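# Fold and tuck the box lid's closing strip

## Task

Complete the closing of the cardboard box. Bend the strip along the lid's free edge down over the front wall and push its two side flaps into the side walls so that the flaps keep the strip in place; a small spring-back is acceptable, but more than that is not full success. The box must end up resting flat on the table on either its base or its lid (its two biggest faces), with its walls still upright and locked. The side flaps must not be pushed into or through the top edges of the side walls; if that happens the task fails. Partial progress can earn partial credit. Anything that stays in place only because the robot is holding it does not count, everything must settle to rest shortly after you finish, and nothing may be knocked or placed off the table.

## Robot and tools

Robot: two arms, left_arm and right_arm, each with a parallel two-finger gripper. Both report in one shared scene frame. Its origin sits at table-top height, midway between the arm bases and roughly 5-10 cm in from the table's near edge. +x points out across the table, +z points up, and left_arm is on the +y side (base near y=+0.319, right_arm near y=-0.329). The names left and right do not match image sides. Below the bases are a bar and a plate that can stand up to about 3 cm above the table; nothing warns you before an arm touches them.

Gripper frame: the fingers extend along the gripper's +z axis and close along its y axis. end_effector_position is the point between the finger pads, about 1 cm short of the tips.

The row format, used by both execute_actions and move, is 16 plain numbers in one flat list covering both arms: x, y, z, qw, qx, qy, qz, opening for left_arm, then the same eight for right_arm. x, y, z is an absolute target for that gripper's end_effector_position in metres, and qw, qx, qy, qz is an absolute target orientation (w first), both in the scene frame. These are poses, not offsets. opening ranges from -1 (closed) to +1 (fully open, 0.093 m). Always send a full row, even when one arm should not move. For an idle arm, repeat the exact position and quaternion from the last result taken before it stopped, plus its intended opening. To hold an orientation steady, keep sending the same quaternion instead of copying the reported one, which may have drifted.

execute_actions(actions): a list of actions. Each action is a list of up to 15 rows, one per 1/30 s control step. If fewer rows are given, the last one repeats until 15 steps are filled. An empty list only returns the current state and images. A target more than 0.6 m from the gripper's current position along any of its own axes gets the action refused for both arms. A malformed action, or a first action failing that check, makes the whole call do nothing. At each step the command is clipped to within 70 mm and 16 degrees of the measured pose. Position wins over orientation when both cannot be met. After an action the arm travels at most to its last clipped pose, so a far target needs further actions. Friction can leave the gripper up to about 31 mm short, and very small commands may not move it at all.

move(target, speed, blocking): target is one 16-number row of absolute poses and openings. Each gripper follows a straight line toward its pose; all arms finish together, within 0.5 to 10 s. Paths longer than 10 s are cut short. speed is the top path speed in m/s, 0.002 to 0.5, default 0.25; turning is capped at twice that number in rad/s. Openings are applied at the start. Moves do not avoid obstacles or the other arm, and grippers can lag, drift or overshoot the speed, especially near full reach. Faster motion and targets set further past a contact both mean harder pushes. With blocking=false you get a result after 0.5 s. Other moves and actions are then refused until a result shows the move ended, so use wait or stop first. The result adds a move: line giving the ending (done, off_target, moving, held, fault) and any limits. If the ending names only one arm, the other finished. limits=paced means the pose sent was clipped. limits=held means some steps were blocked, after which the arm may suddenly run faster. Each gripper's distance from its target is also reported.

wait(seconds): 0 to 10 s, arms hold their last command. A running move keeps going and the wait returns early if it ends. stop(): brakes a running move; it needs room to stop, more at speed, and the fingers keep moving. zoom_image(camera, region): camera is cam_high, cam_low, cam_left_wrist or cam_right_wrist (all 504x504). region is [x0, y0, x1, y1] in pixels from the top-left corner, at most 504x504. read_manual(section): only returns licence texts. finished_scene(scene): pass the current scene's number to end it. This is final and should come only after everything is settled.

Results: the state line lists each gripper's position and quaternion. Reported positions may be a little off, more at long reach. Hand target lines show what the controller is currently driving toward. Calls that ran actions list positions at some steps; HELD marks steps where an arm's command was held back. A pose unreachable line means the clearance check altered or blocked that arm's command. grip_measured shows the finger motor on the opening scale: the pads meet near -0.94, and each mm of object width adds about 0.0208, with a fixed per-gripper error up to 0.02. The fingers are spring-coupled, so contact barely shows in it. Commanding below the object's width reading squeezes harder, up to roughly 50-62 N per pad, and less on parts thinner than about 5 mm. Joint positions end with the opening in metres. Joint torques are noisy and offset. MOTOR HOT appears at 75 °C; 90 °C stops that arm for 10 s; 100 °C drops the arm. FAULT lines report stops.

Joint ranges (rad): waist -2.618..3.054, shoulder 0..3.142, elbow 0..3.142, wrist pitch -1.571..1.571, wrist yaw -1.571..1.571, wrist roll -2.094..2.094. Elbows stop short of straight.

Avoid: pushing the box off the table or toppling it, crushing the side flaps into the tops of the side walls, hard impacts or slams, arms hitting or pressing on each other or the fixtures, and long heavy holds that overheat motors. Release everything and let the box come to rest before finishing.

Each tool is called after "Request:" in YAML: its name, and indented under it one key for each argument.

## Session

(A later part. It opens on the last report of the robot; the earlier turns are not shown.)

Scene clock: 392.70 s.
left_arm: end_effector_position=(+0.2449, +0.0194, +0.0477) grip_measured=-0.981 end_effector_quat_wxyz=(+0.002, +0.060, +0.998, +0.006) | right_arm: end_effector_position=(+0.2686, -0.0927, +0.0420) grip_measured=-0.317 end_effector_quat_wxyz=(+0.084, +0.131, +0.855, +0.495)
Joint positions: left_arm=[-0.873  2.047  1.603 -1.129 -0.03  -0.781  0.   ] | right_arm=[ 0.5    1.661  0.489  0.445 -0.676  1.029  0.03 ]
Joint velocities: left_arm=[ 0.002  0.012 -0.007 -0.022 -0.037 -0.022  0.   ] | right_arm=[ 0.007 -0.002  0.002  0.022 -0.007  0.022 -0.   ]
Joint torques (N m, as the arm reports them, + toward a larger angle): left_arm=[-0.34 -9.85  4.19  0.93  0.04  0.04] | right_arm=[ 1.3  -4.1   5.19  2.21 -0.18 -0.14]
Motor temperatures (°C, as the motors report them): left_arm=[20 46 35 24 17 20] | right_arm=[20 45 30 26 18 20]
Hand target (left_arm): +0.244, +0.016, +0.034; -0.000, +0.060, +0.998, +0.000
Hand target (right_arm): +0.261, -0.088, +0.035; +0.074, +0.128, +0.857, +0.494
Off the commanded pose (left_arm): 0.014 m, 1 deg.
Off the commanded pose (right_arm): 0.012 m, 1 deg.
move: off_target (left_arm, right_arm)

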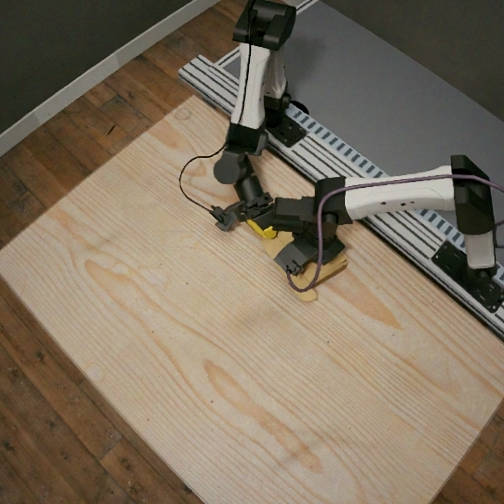

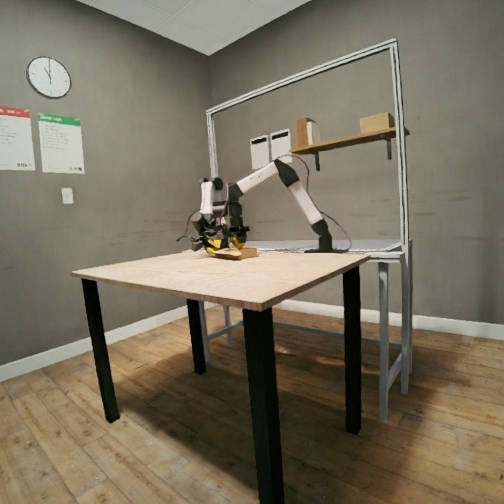

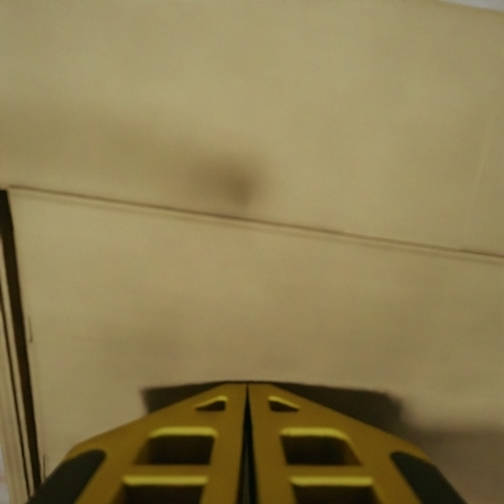

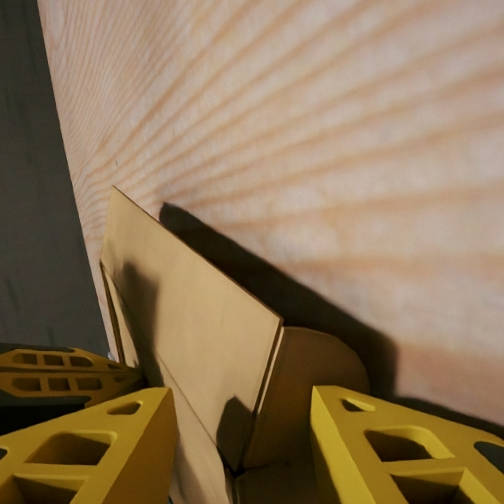

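Request:
move:
  target: [0.244,0.015,0.030,0,0.06,0.998,0,-1, 0.266,-0.086,0.050,0.074,0.128,0.8565,0.4945,-0.316]
  speed: 0.02

Scene clock: 406.47 s.
left_arm: end_effector_position=(+0.2450, +0.0194, +0.0477) grip_measured=-0.981 end_effector_quat_wxyz=(+0.002, +0.060, +0.998, +0.006) | right_arm: end_effector_position=(+0.2620, -0.0937, +0.0379) grip_measured=-0.317 end_effector_quat_wxyz=(+0.069, +0.137, +0.861, +0.485)
Joint positions: left_arm=[-0.873  2.047  1.603 -1.129 -0.031 -0.781  0.   ] | right_arm=[ 0.506  1.65   0.489  0.395 -0.672  1.031  0.03 ]
Joint velocities: left_arm=[ 0.002 -0.017  0.027 -0.051  0.051 -0.081  0.   ] | right_arm=[ 0.017 -0.002  0.007  0.051  0.022 -0.066 -0.001]
Joint torques (N m, as the arm reports them, + toward a larger angle): left_arm=[-0.34 -9.66  3.33  1.04  0.05  0.03] | right_arm=[ 0.87 -6.73  9.44  1.79 -0.21 -0.11]
Motor temperatures (°C, as the motors report them): left_arm=[20 47 33 24 17 20] | right_arm=[20 44 29 27 18 20]
Hand target (left_arm): +0.243, +0.016, +0.031; -0.001, +0.060, +0.998, +0.001
Hand target (right_arm): +0.266, -0.086, +0.050; +0.074, +0.128, +0.856, +0.495
Off the commanded pose (left_arm): 0.018 m, 1 deg.
Off the commanded pose (right_arm): 0.015 m, 2 deg.
move: off_target (left_arm, right_arm)

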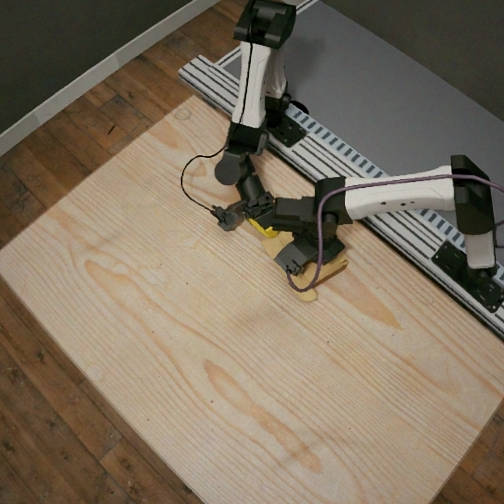

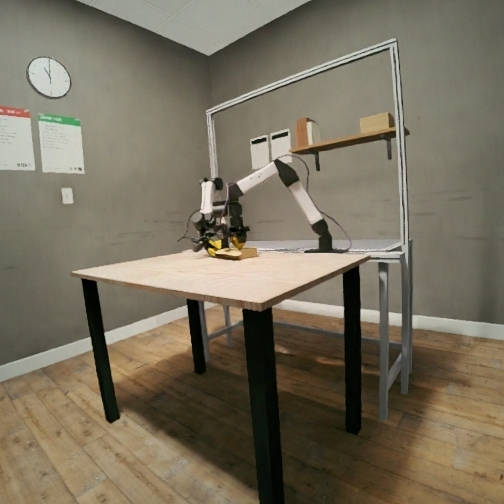

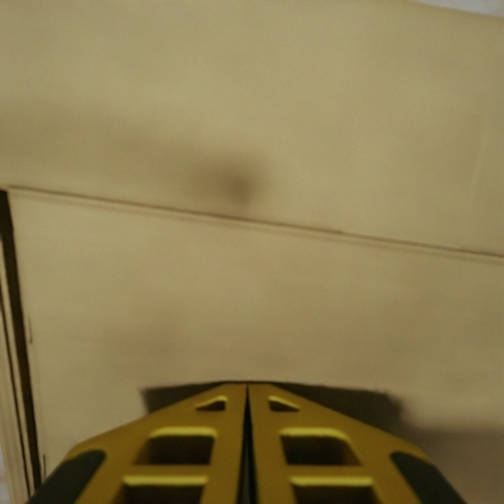

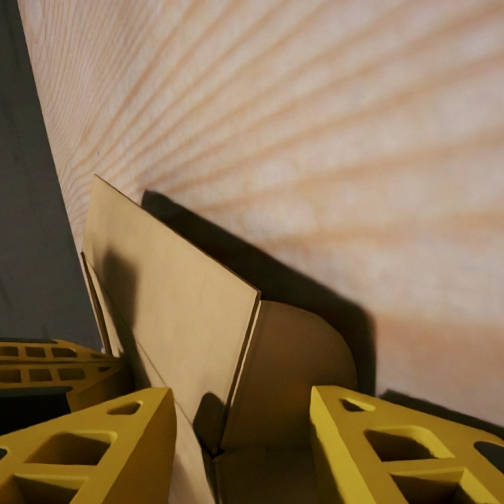

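Request:
move:
  target: [0.244,0.015,0.030,0,0.06,0.998,0,-1, 0.272,-0.080,0.054,0.074,0.128,0.8565,0.4945,-0.316]
  speed: 0.02

Scene clock: 412.37 s.
left_arm: end_effector_position=(+0.2450, +0.0194, +0.0477) grip_measured=-0.981 end_effector_quat_wxyz=(+0.002, +0.060, +0.998, +0.006) | right_arm: end_effector_position=(+0.2672, -0.0911, +0.0406) grip_measured=-0.317 end_effector_quat_wxyz=(+0.067, +0.144, +0.864, +0.479)
Joint positions: left_arm=[-0.873  2.047  1.603 -1.129 -0.031 -0.781  0.   ] | right_arm=[ 0.513  1.65   0.524  0.349 -0.656  1.039  0.03 ]
Joint velocities: left_arm=[ 0.002 -0.002  0.002  0.022 -0.007  0.007  0.   ] | right_arm=[ 0.002  0.002 -0.002 -0.022 -0.022 -0.007  0.   ]
Joint torques (N m, as the arm reports them, + toward a larger angle): left_arm=[-0.29 -9.62  3.24  1.09  0.06  0.03] | right_arm=[ 1.24 -6.12  9.66  2.07 -0.27 -0.14]
Motor temperatures (°C, as the motors report them): left_arm=[20 47 33 24 17 20] | right_arm=[20 45 30 27 18 20]
Hand target (left_arm): +0.244, +0.016, +0.031; -0.001, +0.060, +0.998, +0.001
Hand target (right_arm): +0.271, -0.080, +0.054; +0.074, +0.128, +0.857, +0.494
Off the commanded pose (left_arm): 0.018 m, 1 deg.
Off the commanded pose (right_arm): 0.018 m, 3 deg.
move: off_target (left_arm, right_arm)

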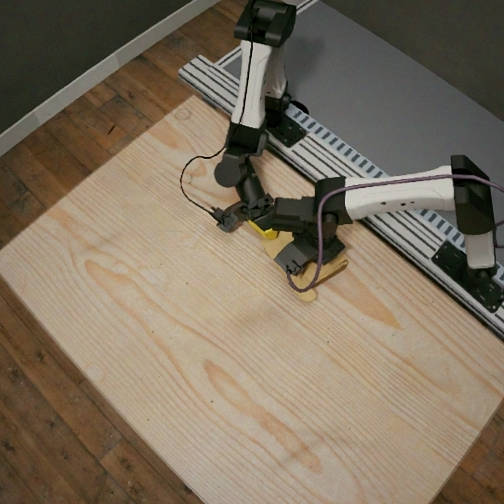

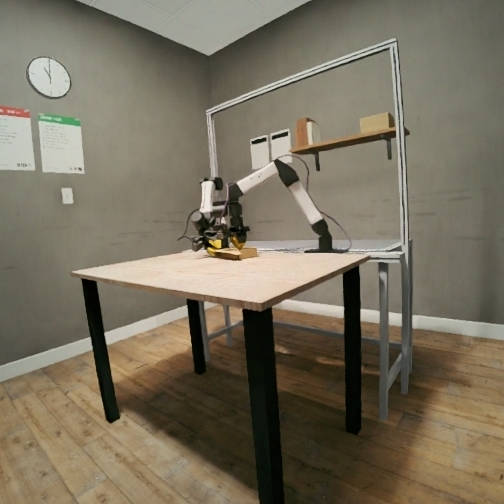

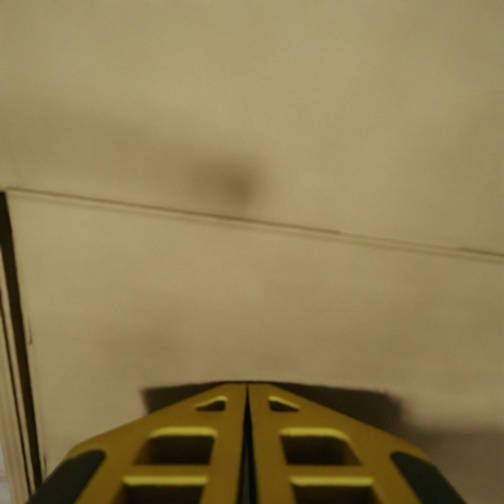

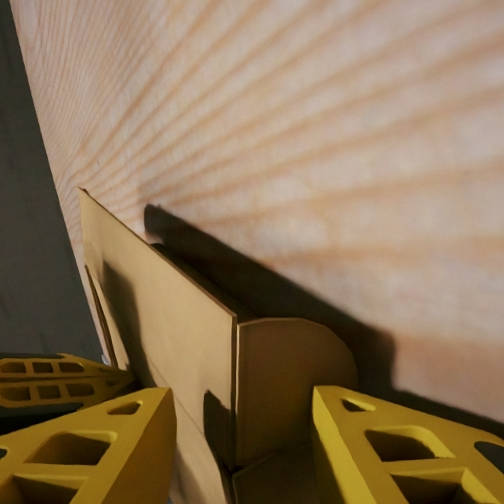

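Request:
move:
  target: [0.244,0.015,0.030,0,0.06,0.998,0,-1, 0.277,-0.073,0.056,0.074,0.128,0.8565,0.4945,-0.316]
  speed: 0.02

Scene clock: 417.00 s.
left_arm: end_effector_position=(+0.2451, +0.0196, +0.0477) grip_measured=-0.981 end_effector_quat_wxyz=(+0.002, +0.060, +0.998, +0.007) | right_arm: end_effector_position=(+0.2724, -0.0822, +0.0496) grip_measured=-0.317 end_effector_quat_wxyz=(+0.071, +0.137, +0.861, +0.484)
Joint positions: left_arm=[-0.873  2.047  1.603 -1.129 -0.032 -0.781  0.   ] | right_arm=[ 0.533  1.65   0.556  0.343 -0.648  1.052  0.03 ]
Joint velocities: left_arm=[ 0.002 -0.002 -0.007  0.007 -0.11  -0.007  0.   ] | right_arm=[ 0.002 -0.012  0.007 -0.037  0.007  0.081  0.   ]
Joint torques (N m, as the arm reports them, + toward a larger angle): left_arm=[-0.41 -9.46  3.28  1.06  0.06  0.03] | right_arm=[ 0.88 -4.71  9.74  2.1  -0.22 -0.15]
Motor temperatures (°C, as the motors report them): left_arm=[20 47 33 24 17 20] | right_arm=[20 45 30 27 18 20]
Hand target (left_arm): +0.244, +0.016, +0.031; -0.001, +0.060, +0.998, +0.001
Hand target (right_arm): +0.277, -0.073, +0.056; +0.074, +0.128, +0.857, +0.494
Off the commanded pose (left_arm): 0.018 m, 1 deg.
Off the commanded pose (right_arm): 0.012 m, 2 deg.
move: off_target (left_arm, right_arm)

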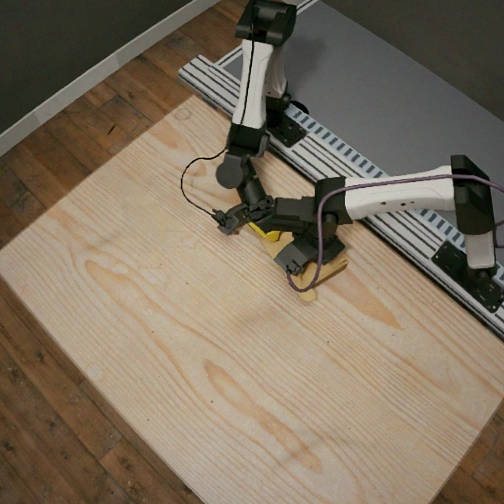

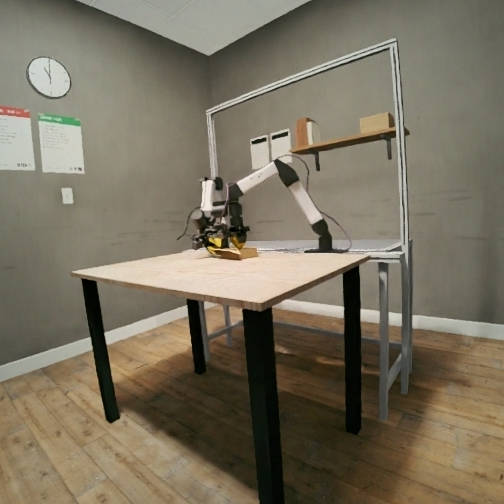

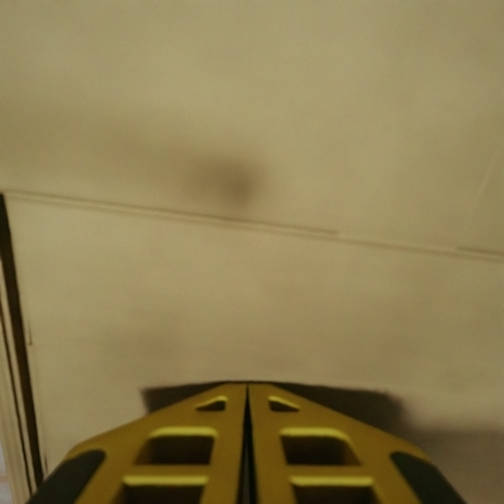

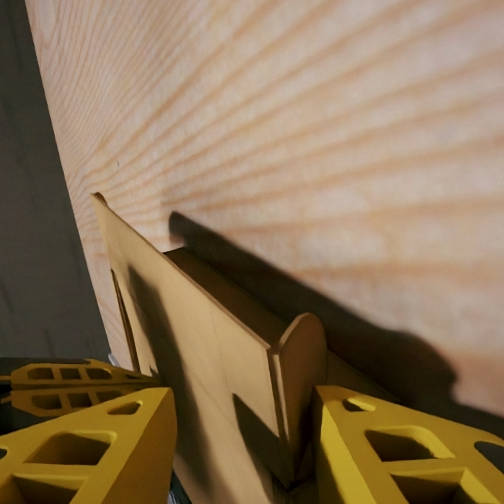

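Request:
execute_actions:
  actions: []

Scene clock: 438.73 s.
left_arm: end_effector_position=(+0.2451, +0.0196, +0.0477) grip_measured=-0.981 end_effector_quat_wxyz=(+0.002, +0.060, +0.998, +0.007) | right_arm: end_effector_position=(+0.2724, -0.0822, +0.0496) grip_measured=-0.317 end_effector_quat_wxyz=(+0.071, +0.138, +0.861, +0.484)
Joint positions: left_arm=[-0.873  2.047  1.603 -1.129 -0.032 -0.781  0.   ] | right_arm=[ 0.533  1.65   0.556  0.343 -0.648  1.053  0.03 ]
Joint velocities: left_arm=[-0.007  0.002 -0.012 -0.066 -0.022 -0.007  0.   ] | right_arm=[ 0.007 -0.007  0.002  0.037 -0.051 -0.095 -0.001]
Joint torques (N m, as the arm reports them, + toward a larger angle): left_arm=[-0.44 -9.66  3.34  1.06  0.06  0.03] | right_arm=[ 0.85 -4.73  9.74  2.1  -0.22 -0.12]
Motor temperatures (°C, as the motors report them): left_arm=[20 47 32 24 17 20] | right_arm=[20 44 32 28 18 20]
Hand target (left_arm): +0.244, +0.016, +0.031; -0.001, +0.060, +0.998, +0.001
Hand target (right_arm): +0.277, -0.073, +0.056; +0.074, +0.128, +0.857, +0.494
Off the commanded pose (left_arm): 0.018 m, 1 deg.
Off the commanded pose (right_arm): 0.012 m, 2 deg.

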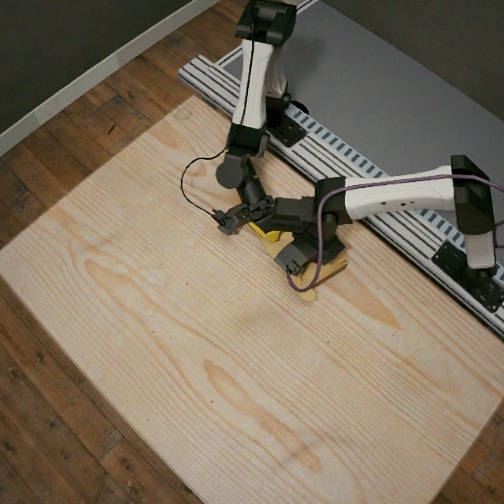

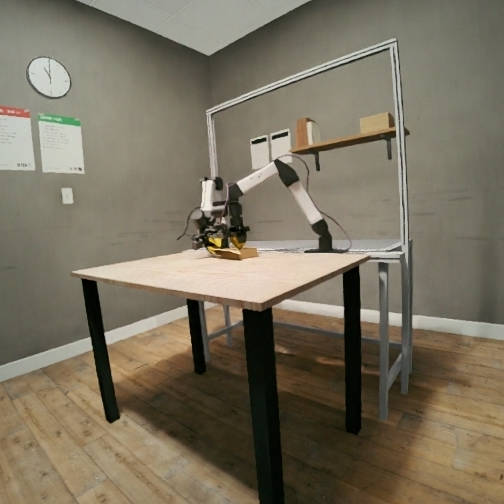

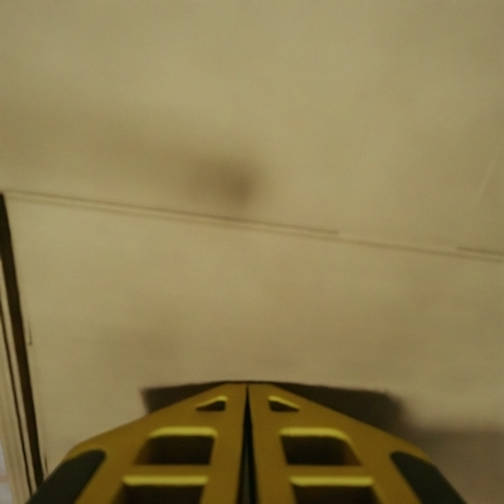

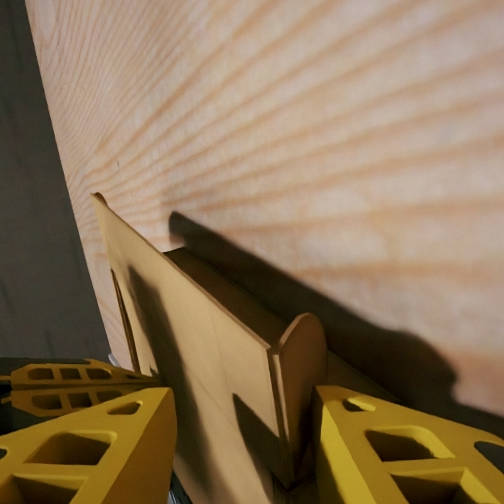

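Request:
move:
  target: [0.244,0.015,0.030,0,0.06,0.998,0,-1, 0.279,-0.062,0.052,0.074,0.128,0.8565,0.4945,-0.316]
  speed: 0.015

Scene clock: 444.97 s.
left_arm: end_effector_position=(+0.2452, +0.0197, +0.0477) grip_measured=-0.981 end_effector_quat_wxyz=(+0.002, +0.060, +0.998, +0.007) | right_arm: end_effector_position=(+0.2762, -0.0753, +0.0427) grip_measured=-0.317 end_effector_quat_wxyz=(+0.072, +0.144, +0.864, +0.477)
Joint positions: left_arm=[-0.873  2.047  1.603 -1.129 -0.032 -0.781  0.   ] | right_arm=[ 0.558  1.69   0.575  0.364 -0.613  1.074  0.03 ]
Joint velocities: left_arm=[-0.012 -0.007  0.002  0.037 -0.081 -0.007  0.   ] | right_arm=[ 0.002  0.017 -0.002  0.037 -0.022 -0.007  0.   ]
Joint torques (N m, as the arm reports them, + toward a larger angle): left_arm=[-0.32 -9.55  3.29  1.08  0.08  0.03] | right_arm=[ 1.5  -5.12  9.42  2.25 -0.35 -0.14]
Motor temperatures (°C, as the motors report them): left_arm=[20 47 31 24 17 20] | right_arm=[20 44 32 28 18 20]
Hand target (left_arm): +0.243, +0.016, +0.031; -0.001, +0.060, +0.998, +0.001
Hand target (right_arm): +0.278, -0.063, +0.052; +0.074, +0.128, +0.857, +0.494
Off the commanded pose (left_arm): 0.018 m, 1 deg.
Off the commanded pose (right_arm): 0.016 m, 3 deg.
move: off_target (left_arm, right_arm)

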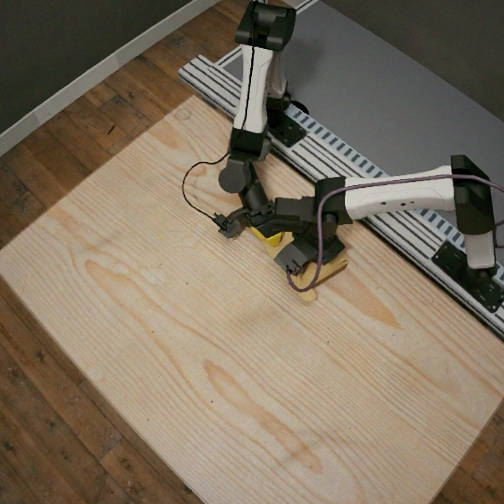

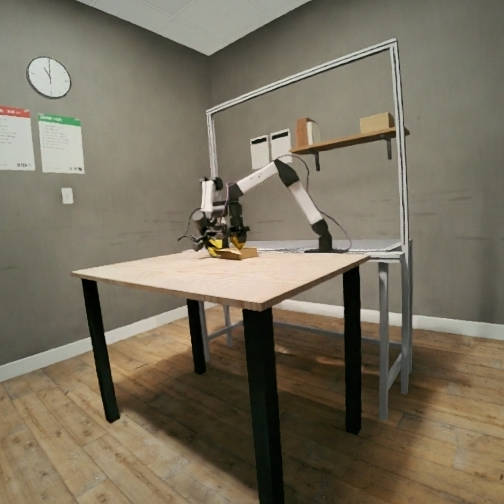

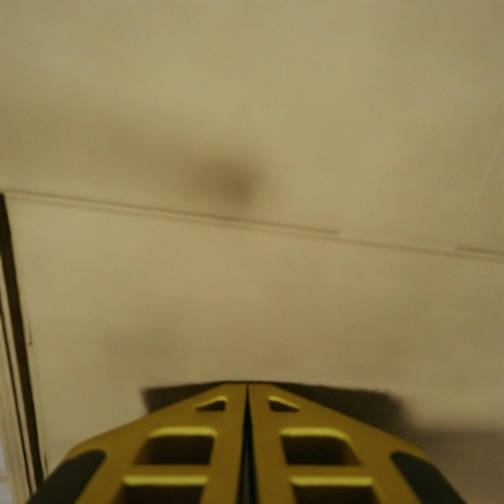

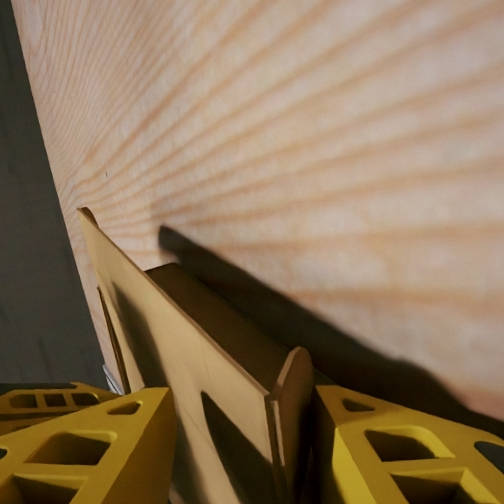

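Request:
move:
  target: [0.244,0.015,0.030,0,0.06,0.998,0,-1, 0.277,-0.056,0.053,0.074,0.128,0.8565,0.4945,-0.316]
  speed: 0.012

Scene clock: 457.53 s.
left_arm: end_effector_position=(+0.2452, +0.0197, +0.0477) grip_measured=-0.981 end_effector_quat_wxyz=(+0.002, +0.060, +0.998, +0.007) | right_arm: end_effector_position=(+0.2776, -0.0735, +0.0416) grip_measured=-0.317 end_effector_quat_wxyz=(+0.080, +0.150, +0.866, +0.470)
Joint positions: left_arm=[-0.873  2.047  1.603 -1.129 -0.032 -0.781  0.   ] | right_arm=[ 0.574  1.69   0.575  0.372 -0.578  1.089  0.03 ]
Joint velocities: left_arm=[ 0.012  0.012  0.007  0.007 -0.037  0.007  0.   ] | right_arm=[-0.002 -0.017 -0.012 -0.037 -0.051 -0.051 -0.001]
Joint torques (N m, as the arm reports them, + toward a larger angle): left_arm=[-0.35 -9.56  3.3   1.08  0.07  0.02] | right_arm=[ 1.93 -5.11  9.67  2.29 -0.45 -0.06]
Motor temperatures (°C, as the motors report them): left_arm=[20 48 31 24 17 20] | right_arm=[20 44 32 29 18 20]
Hand target (left_arm): +0.244, +0.016, +0.031; -0.001, +0.060, +0.998, +0.001
Hand target (right_arm): +0.276, -0.057, +0.053; +0.074, +0.128, +0.857, +0.494
Off the commanded pose (left_arm): 0.018 m, 1 deg.
Off the commanded pose (right_arm): 0.021 m, 4 deg.
move: off_target (left_arm, right_arm)

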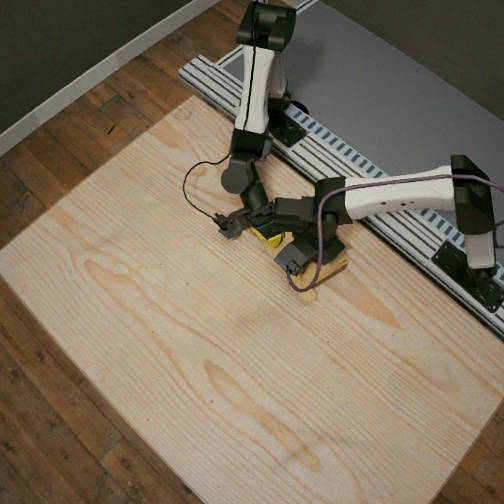

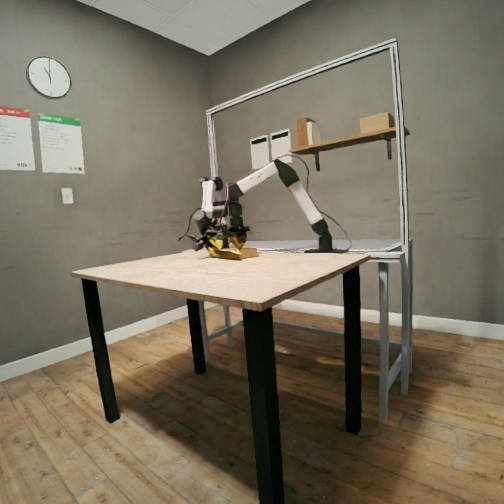

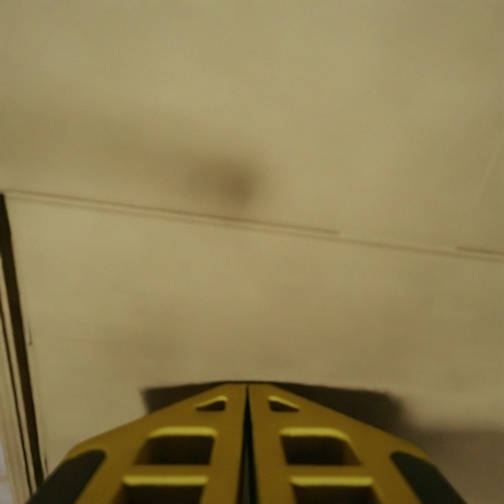

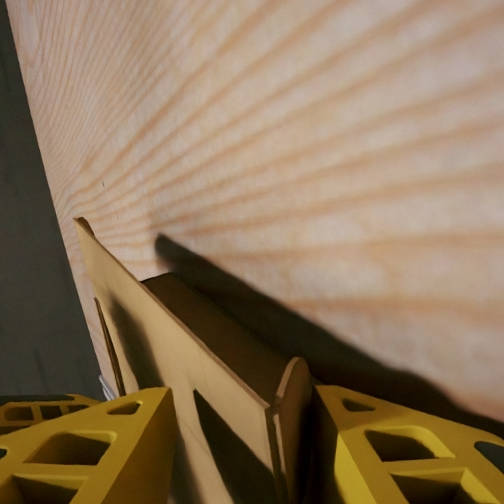

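Request:
execute_actions:
  actions:
    - [[0.244,0.015,0.030,0,0.06,0.998,0,-1, 0.277,-0.060,0.052,0.074,0.128,0.8565,0.4945,-0.40]]
    - [[0.244,0.015,0.030,0,0.06,0.998,0,-1, 0.277,-0.060,0.052,0.074,0.128,0.8565,0.4945,-0.48]]

Request:
zoom_image:
  camera: "cam_right_wrist"
  region: [130, 260, 400, 504]

Scene clock: 472.17 s.
left_arm: end_effector_position=(+0.2452, +0.0196, +0.0477) grip_measured=-0.981 end_effector_quat_wxyz=(+0.002, +0.060, +0.998, +0.007) | right_arm: end_effector_position=(+0.2775, -0.0735, +0.0417) grip_measured=-0.478 end_effector_quat_wxyz=(+0.080, +0.150, +0.866, +0.470)
Joint positions: left_arm=[-0.873  2.047  1.603 -1.129 -0.032 -0.781  0.   ] | right_arm=[ 0.574  1.69   0.575  0.372 -0.579  1.089  0.022]
Joint velocities: left_arm=[ 0.002  0.002 -0.017 -0.037 -0.022  0.022  0.   ] | right_arm=[-0.002  0.007  0.012  0.007 -0.022  0.037  0.001]
Joint torques (N m, as the arm reports them, + toward a larger angle): left_arm=[-0.35 -9.54  3.22  1.07  0.07  0.03] | right_arm=[ 0.95 -5.2   8.99  2.28 -0.55 -0.14]
Motor temperatures (°C, as the motors report them): left_arm=[20 48 31 24 17 20] | right_arm=[20 43 33 30 18 20]
Hand target (left_arm): +0.244, +0.016, +0.031; -0.001, +0.060, +0.998, +0.001
Hand target (right_arm): +0.277, -0.061, +0.052; +0.074, +0.128, +0.857, +0.494
Off the commanded pose (left_arm): 0.018 m, 1 deg.
Off the commanded pose (right_arm): 0.017 m, 4 deg.
Step readings (end_effector_position; steps 1 to 15: 1st action; 16 to 30: 2nd action):
0: left_arm (+0.2452, +0.0197, +0.0477) | right_arm (+0.2776, -0.0735, +0.0416)
1: left_arm (+0.2452, +0.0197, +0.0477) | right_arm (+0.2776, -0.0735, +0.0416)
2: left_arm (+0.2452, +0.0197, +0.0477) | right_arm (+0.2776, -0.0735, +0.0416)
4: left_arm (+0.2452, +0.0197, +0.0477) | right_arm (+0.2776, -0.0735, +0.0416)
8: left_arm (+0.2452, +0.0197, +0.0477) | right_arm (+0.2775, -0.0735, +0.0417)
15: left_arm (+0.2452, +0.0197, +0.0477) | right_arm (+0.2775, -0.0735, +0.0417)
16: left_arm (+0.2452, +0.0197, +0.0477) | right_arm (+0.2775, -0.0735, +0.0417)
17: left_arm (+0.2452, +0.0197, +0.0477) | right_arm (+0.2775, -0.0735, +0.0417)
19: left_arm (+0.2452, +0.0196, +0.0477) | right_arm (+0.2775, -0.0735, +0.0417)
23: left_arm (+0.2452, +0.0196, +0.0477) | right_arm (+0.2775, -0.0735, +0.0417)
30: end_effector_position above

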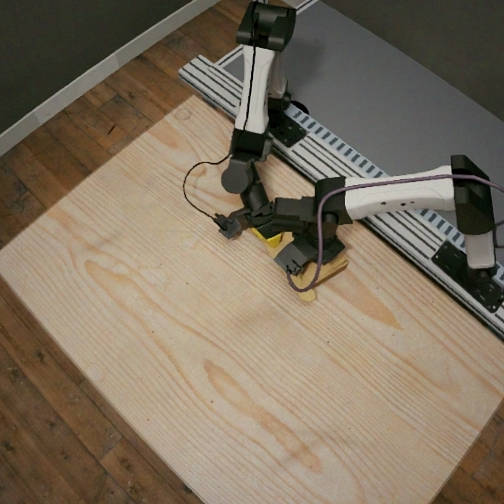

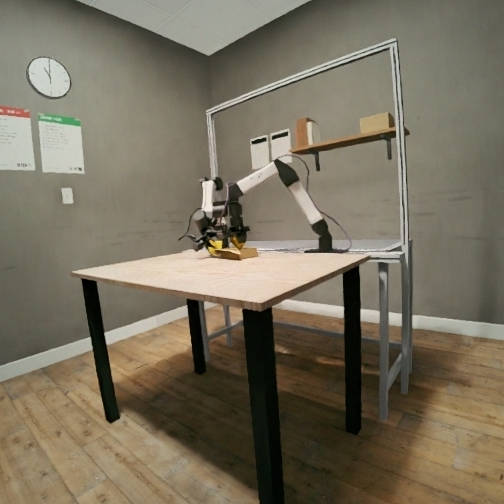

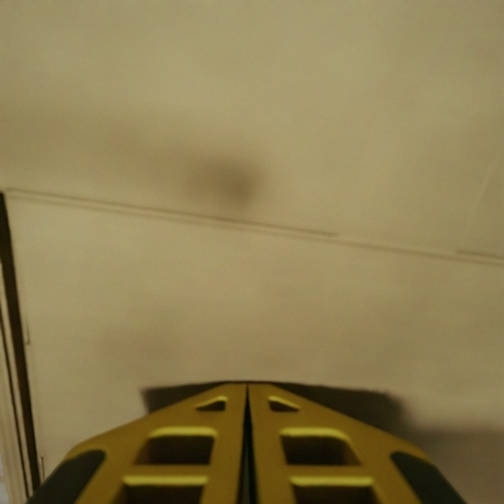

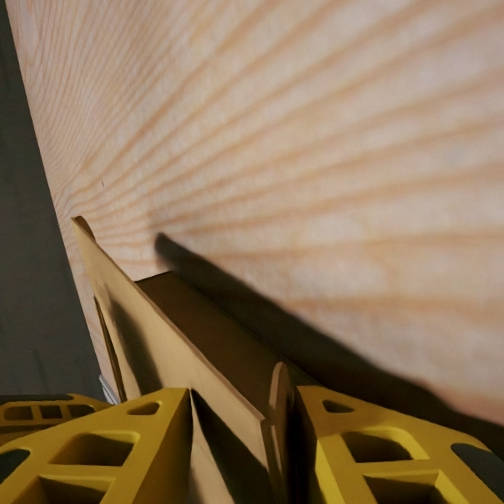

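Region (130, 260, 400, 504) of cam_right_wrist's 504x504 image, scaled by 1.867, with more detail than that image has; it fills the top 455 rows of this view, and the rest is white.

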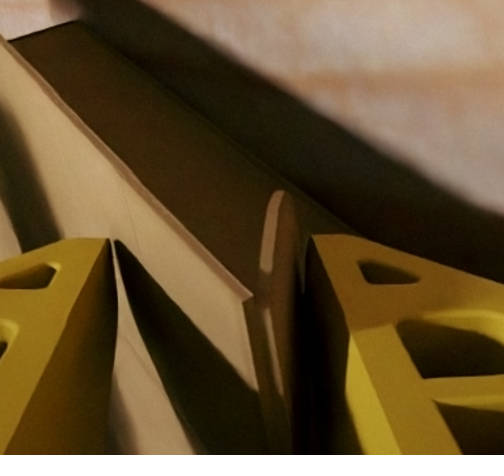

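Request:
execute_actions:
  actions:
    - [[0.244,0.015,0.030,0,0.06,0.998,0,-1, 0.277,-0.060,0.052,0.074,0.128,0.8565,0.4945,-0.54]]

Request:
zoom_image:
  camera: "cam_right_wrist"
  region: [130, 260, 400, 504]

Scene clock: 481.27 s.
left_arm: end_effector_position=(+0.2452, +0.0196, +0.0477) grip_measured=-0.981 end_effector_quat_wxyz=(+0.002, +0.060, +0.998, +0.007) | right_arm: end_effector_position=(+0.2775, -0.0735, +0.0417) grip_measured=-0.537 end_effector_quat_wxyz=(+0.080, +0.150, +0.866, +0.470)
Joint positions: left_arm=[-0.873  2.047  1.603 -1.129 -0.032 -0.781  0.   ] | right_arm=[ 0.574  1.69   0.575  0.372 -0.579  1.089  0.019]
Joint velocities: left_arm=[ 0.007 -0.017 -0.012  0.022  0.051 -0.081  0.   ] | right_arm=[-0.007 -0.007 -0.012 -0.037 -0.051 -0.022 -0.001]
Joint torques (N m, as the arm reports them, + toward a larger angle): left_arm=[-0.34 -9.56  3.38  1.06  0.06  0.04] | right_arm=[ 0.96 -5.19  8.97  2.28 -0.54 -0.15]
Motor temperatures (°C, as the motors report them): left_arm=[20 48 30 24 17 20] | right_arm=[20 43 33 30 18 20]
Hand target (left_arm): +0.243, +0.016, +0.031; -0.001, +0.060, +0.998, +0.001
Hand target (right_arm): +0.277, -0.061, +0.052; +0.074, +0.128, +0.857, +0.494
Off the commanded pose (left_arm): 0.018 m, 1 deg.
Off the commanded pose (right_arm): 0.017 m, 4 deg.
Step readings (end_effector_position):
0: left_arm (+0.2452, +0.0196, +0.0477) | right_arm (+0.2775, -0.0735, +0.0417)
1: left_arm (+0.2452, +0.0196, +0.0477) | right_arm (+0.2775, -0.0735, +0.0417)
2: left_arm (+0.2452, +0.0196, +0.0477) | right_arm (+0.2775, -0.0735, +0.0417)
4: left_arm (+0.2452, +0.0196, +0.0477) | right_arm (+0.2775, -0.0735, +0.0417)
8: left_arm (+0.2452, +0.0196, +0.0477) | right_arm (+0.2775, -0.0735, +0.0417)
15: end_effector_position above

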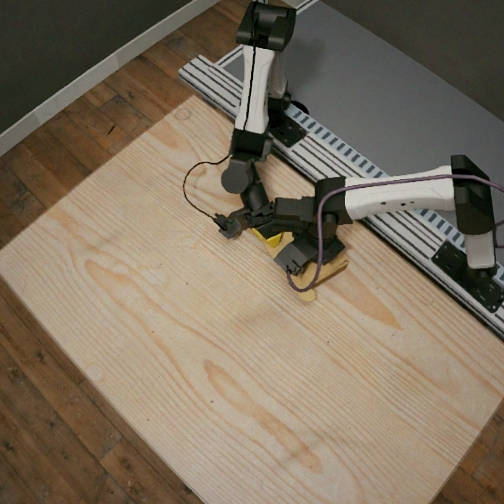

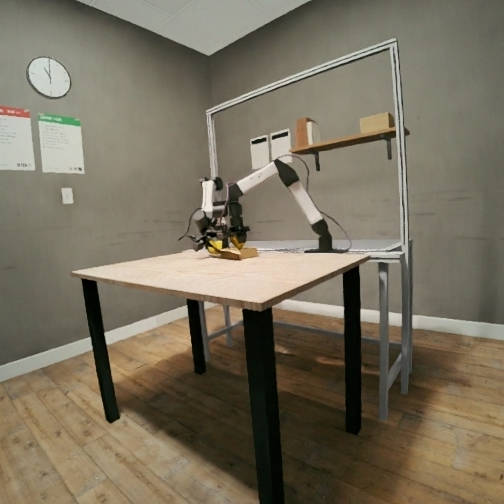

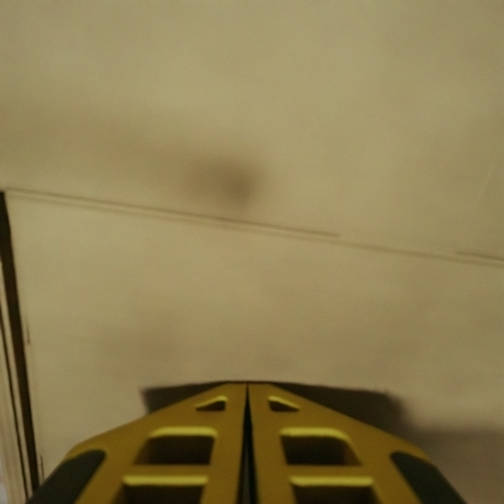

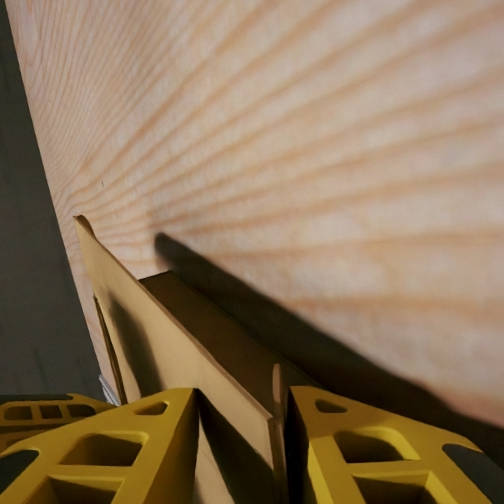

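Region (130, 260, 400, 504) of cam_right_wrist's 504x504 image, scaled by 1.867, with more detail than that image has; it fills the top 455 rows of this view, and the rest is white.

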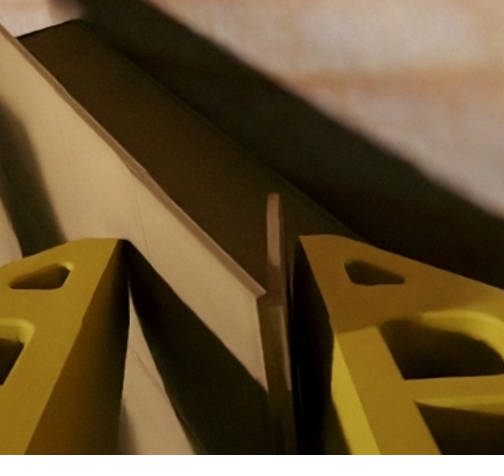

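Request:
execute_actions:
  actions:
    - [[0.244,0.015,0.030,0,0.06,0.998,0,-1, 0.277,-0.060,0.052,0.074,0.128,0.8565,0.4945,-0.575]]

Request:
zoom_image:
  camera: "cam_right_wrist"
  region: [130, 260, 400, 504]

Scene clock: 491.03 s.
left_arm: end_effector_position=(+0.2452, +0.0196, +0.0477) grip_measured=-0.981 end_effector_quat_wxyz=(+0.002, +0.060, +0.998, +0.007) | right_arm: end_effector_position=(+0.2775, -0.0735, +0.0416) grip_measured=-0.572 end_effector_quat_wxyz=(+0.080, +0.150, +0.866, +0.470)
Joint positions: left_arm=[-0.873  2.047  1.603 -1.129 -0.032 -0.781  0.   ] | right_arm=[ 0.574  1.69   0.575  0.371 -0.579  1.089  0.018]
Joint velocities: left_arm=[-0.012  0.012 -0.007 -0.037 -0.022 -0.022  0.   ] | right_arm=[-0.017  0.007  0.012  0.007  0.051 -0.037  0.   ]
Joint torques (N m, as the arm reports them, + toward a larger angle): left_arm=[-0.34 -9.6   3.28  1.07  0.06  0.02] | right_arm=[ 0.96 -5.18  8.98  2.28 -0.55 -0.15]
Motor temperatures (°C, as the motors report them): left_arm=[20 48 30 24 17 20] | right_arm=[20 43 33 31 18 20]
Hand target (left_arm): +0.243, +0.016, +0.031; -0.001, +0.060, +0.998, +0.001
Hand target (right_arm): +0.277, -0.061, +0.052; +0.074, +0.128, +0.857, +0.494
Off the commanded pose (left_arm): 0.018 m, 1 deg.
Off the commanded pose (right_arm): 0.017 m, 4 deg.
Step readings (end_effector_position):
0: left_arm (+0.2452, +0.0196, +0.0477) | right_arm (+0.2775, -0.0735, +0.0417)
1: left_arm (+0.2452, +0.0196, +0.0477) | right_arm (+0.2775, -0.0735, +0.0417)
2: left_arm (+0.2452, +0.0196, +0.0477) | right_arm (+0.2775, -0.0735, +0.0417)
4: left_arm (+0.2452, +0.0196, +0.0477) | right_arm (+0.2775, -0.0735, +0.0416)
8: left_arm (+0.2452, +0.0196, +0.0477) | right_arm (+0.2775, -0.0735, +0.0416)
15: end_effector_position above

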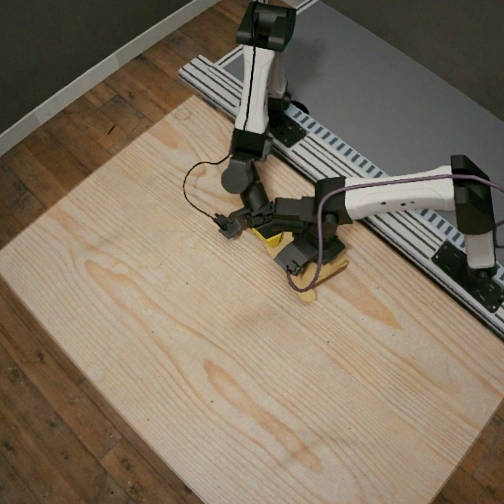

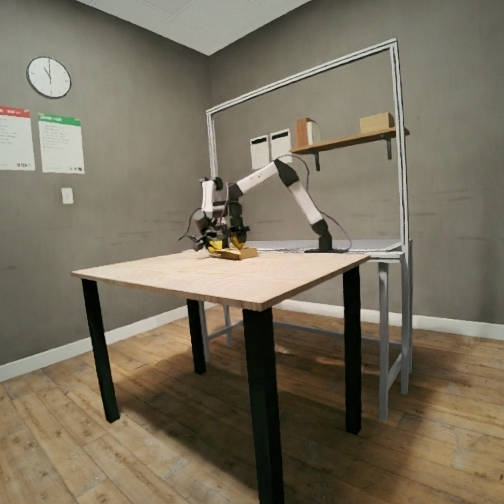

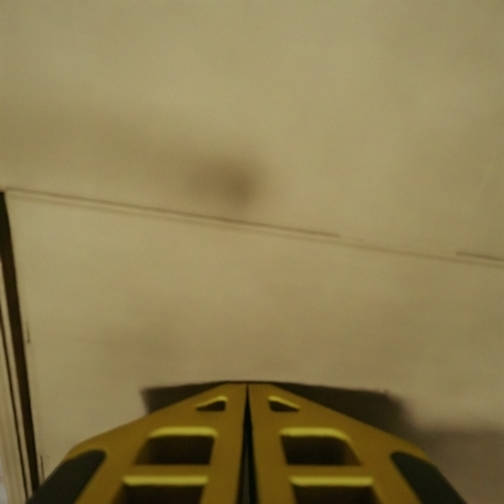

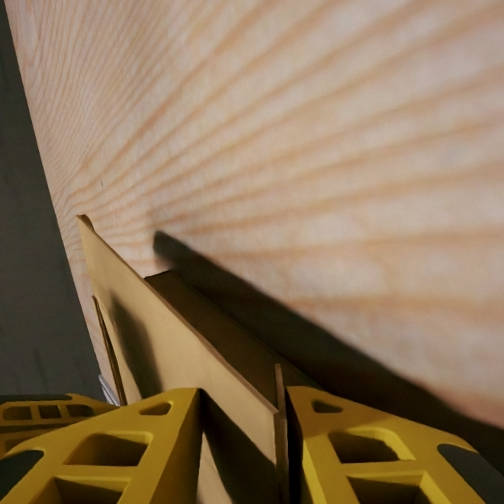

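Region (130, 260, 400, 504) of cam_right_wrist's 504x504 image, scaled by 1.867, with more detail than that image has; it fills the top 455 rows of this view, and the rest is white.

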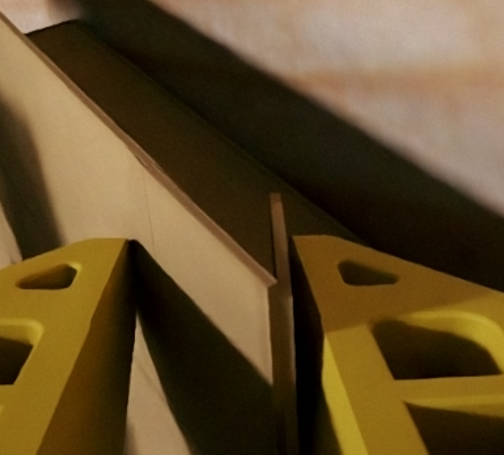

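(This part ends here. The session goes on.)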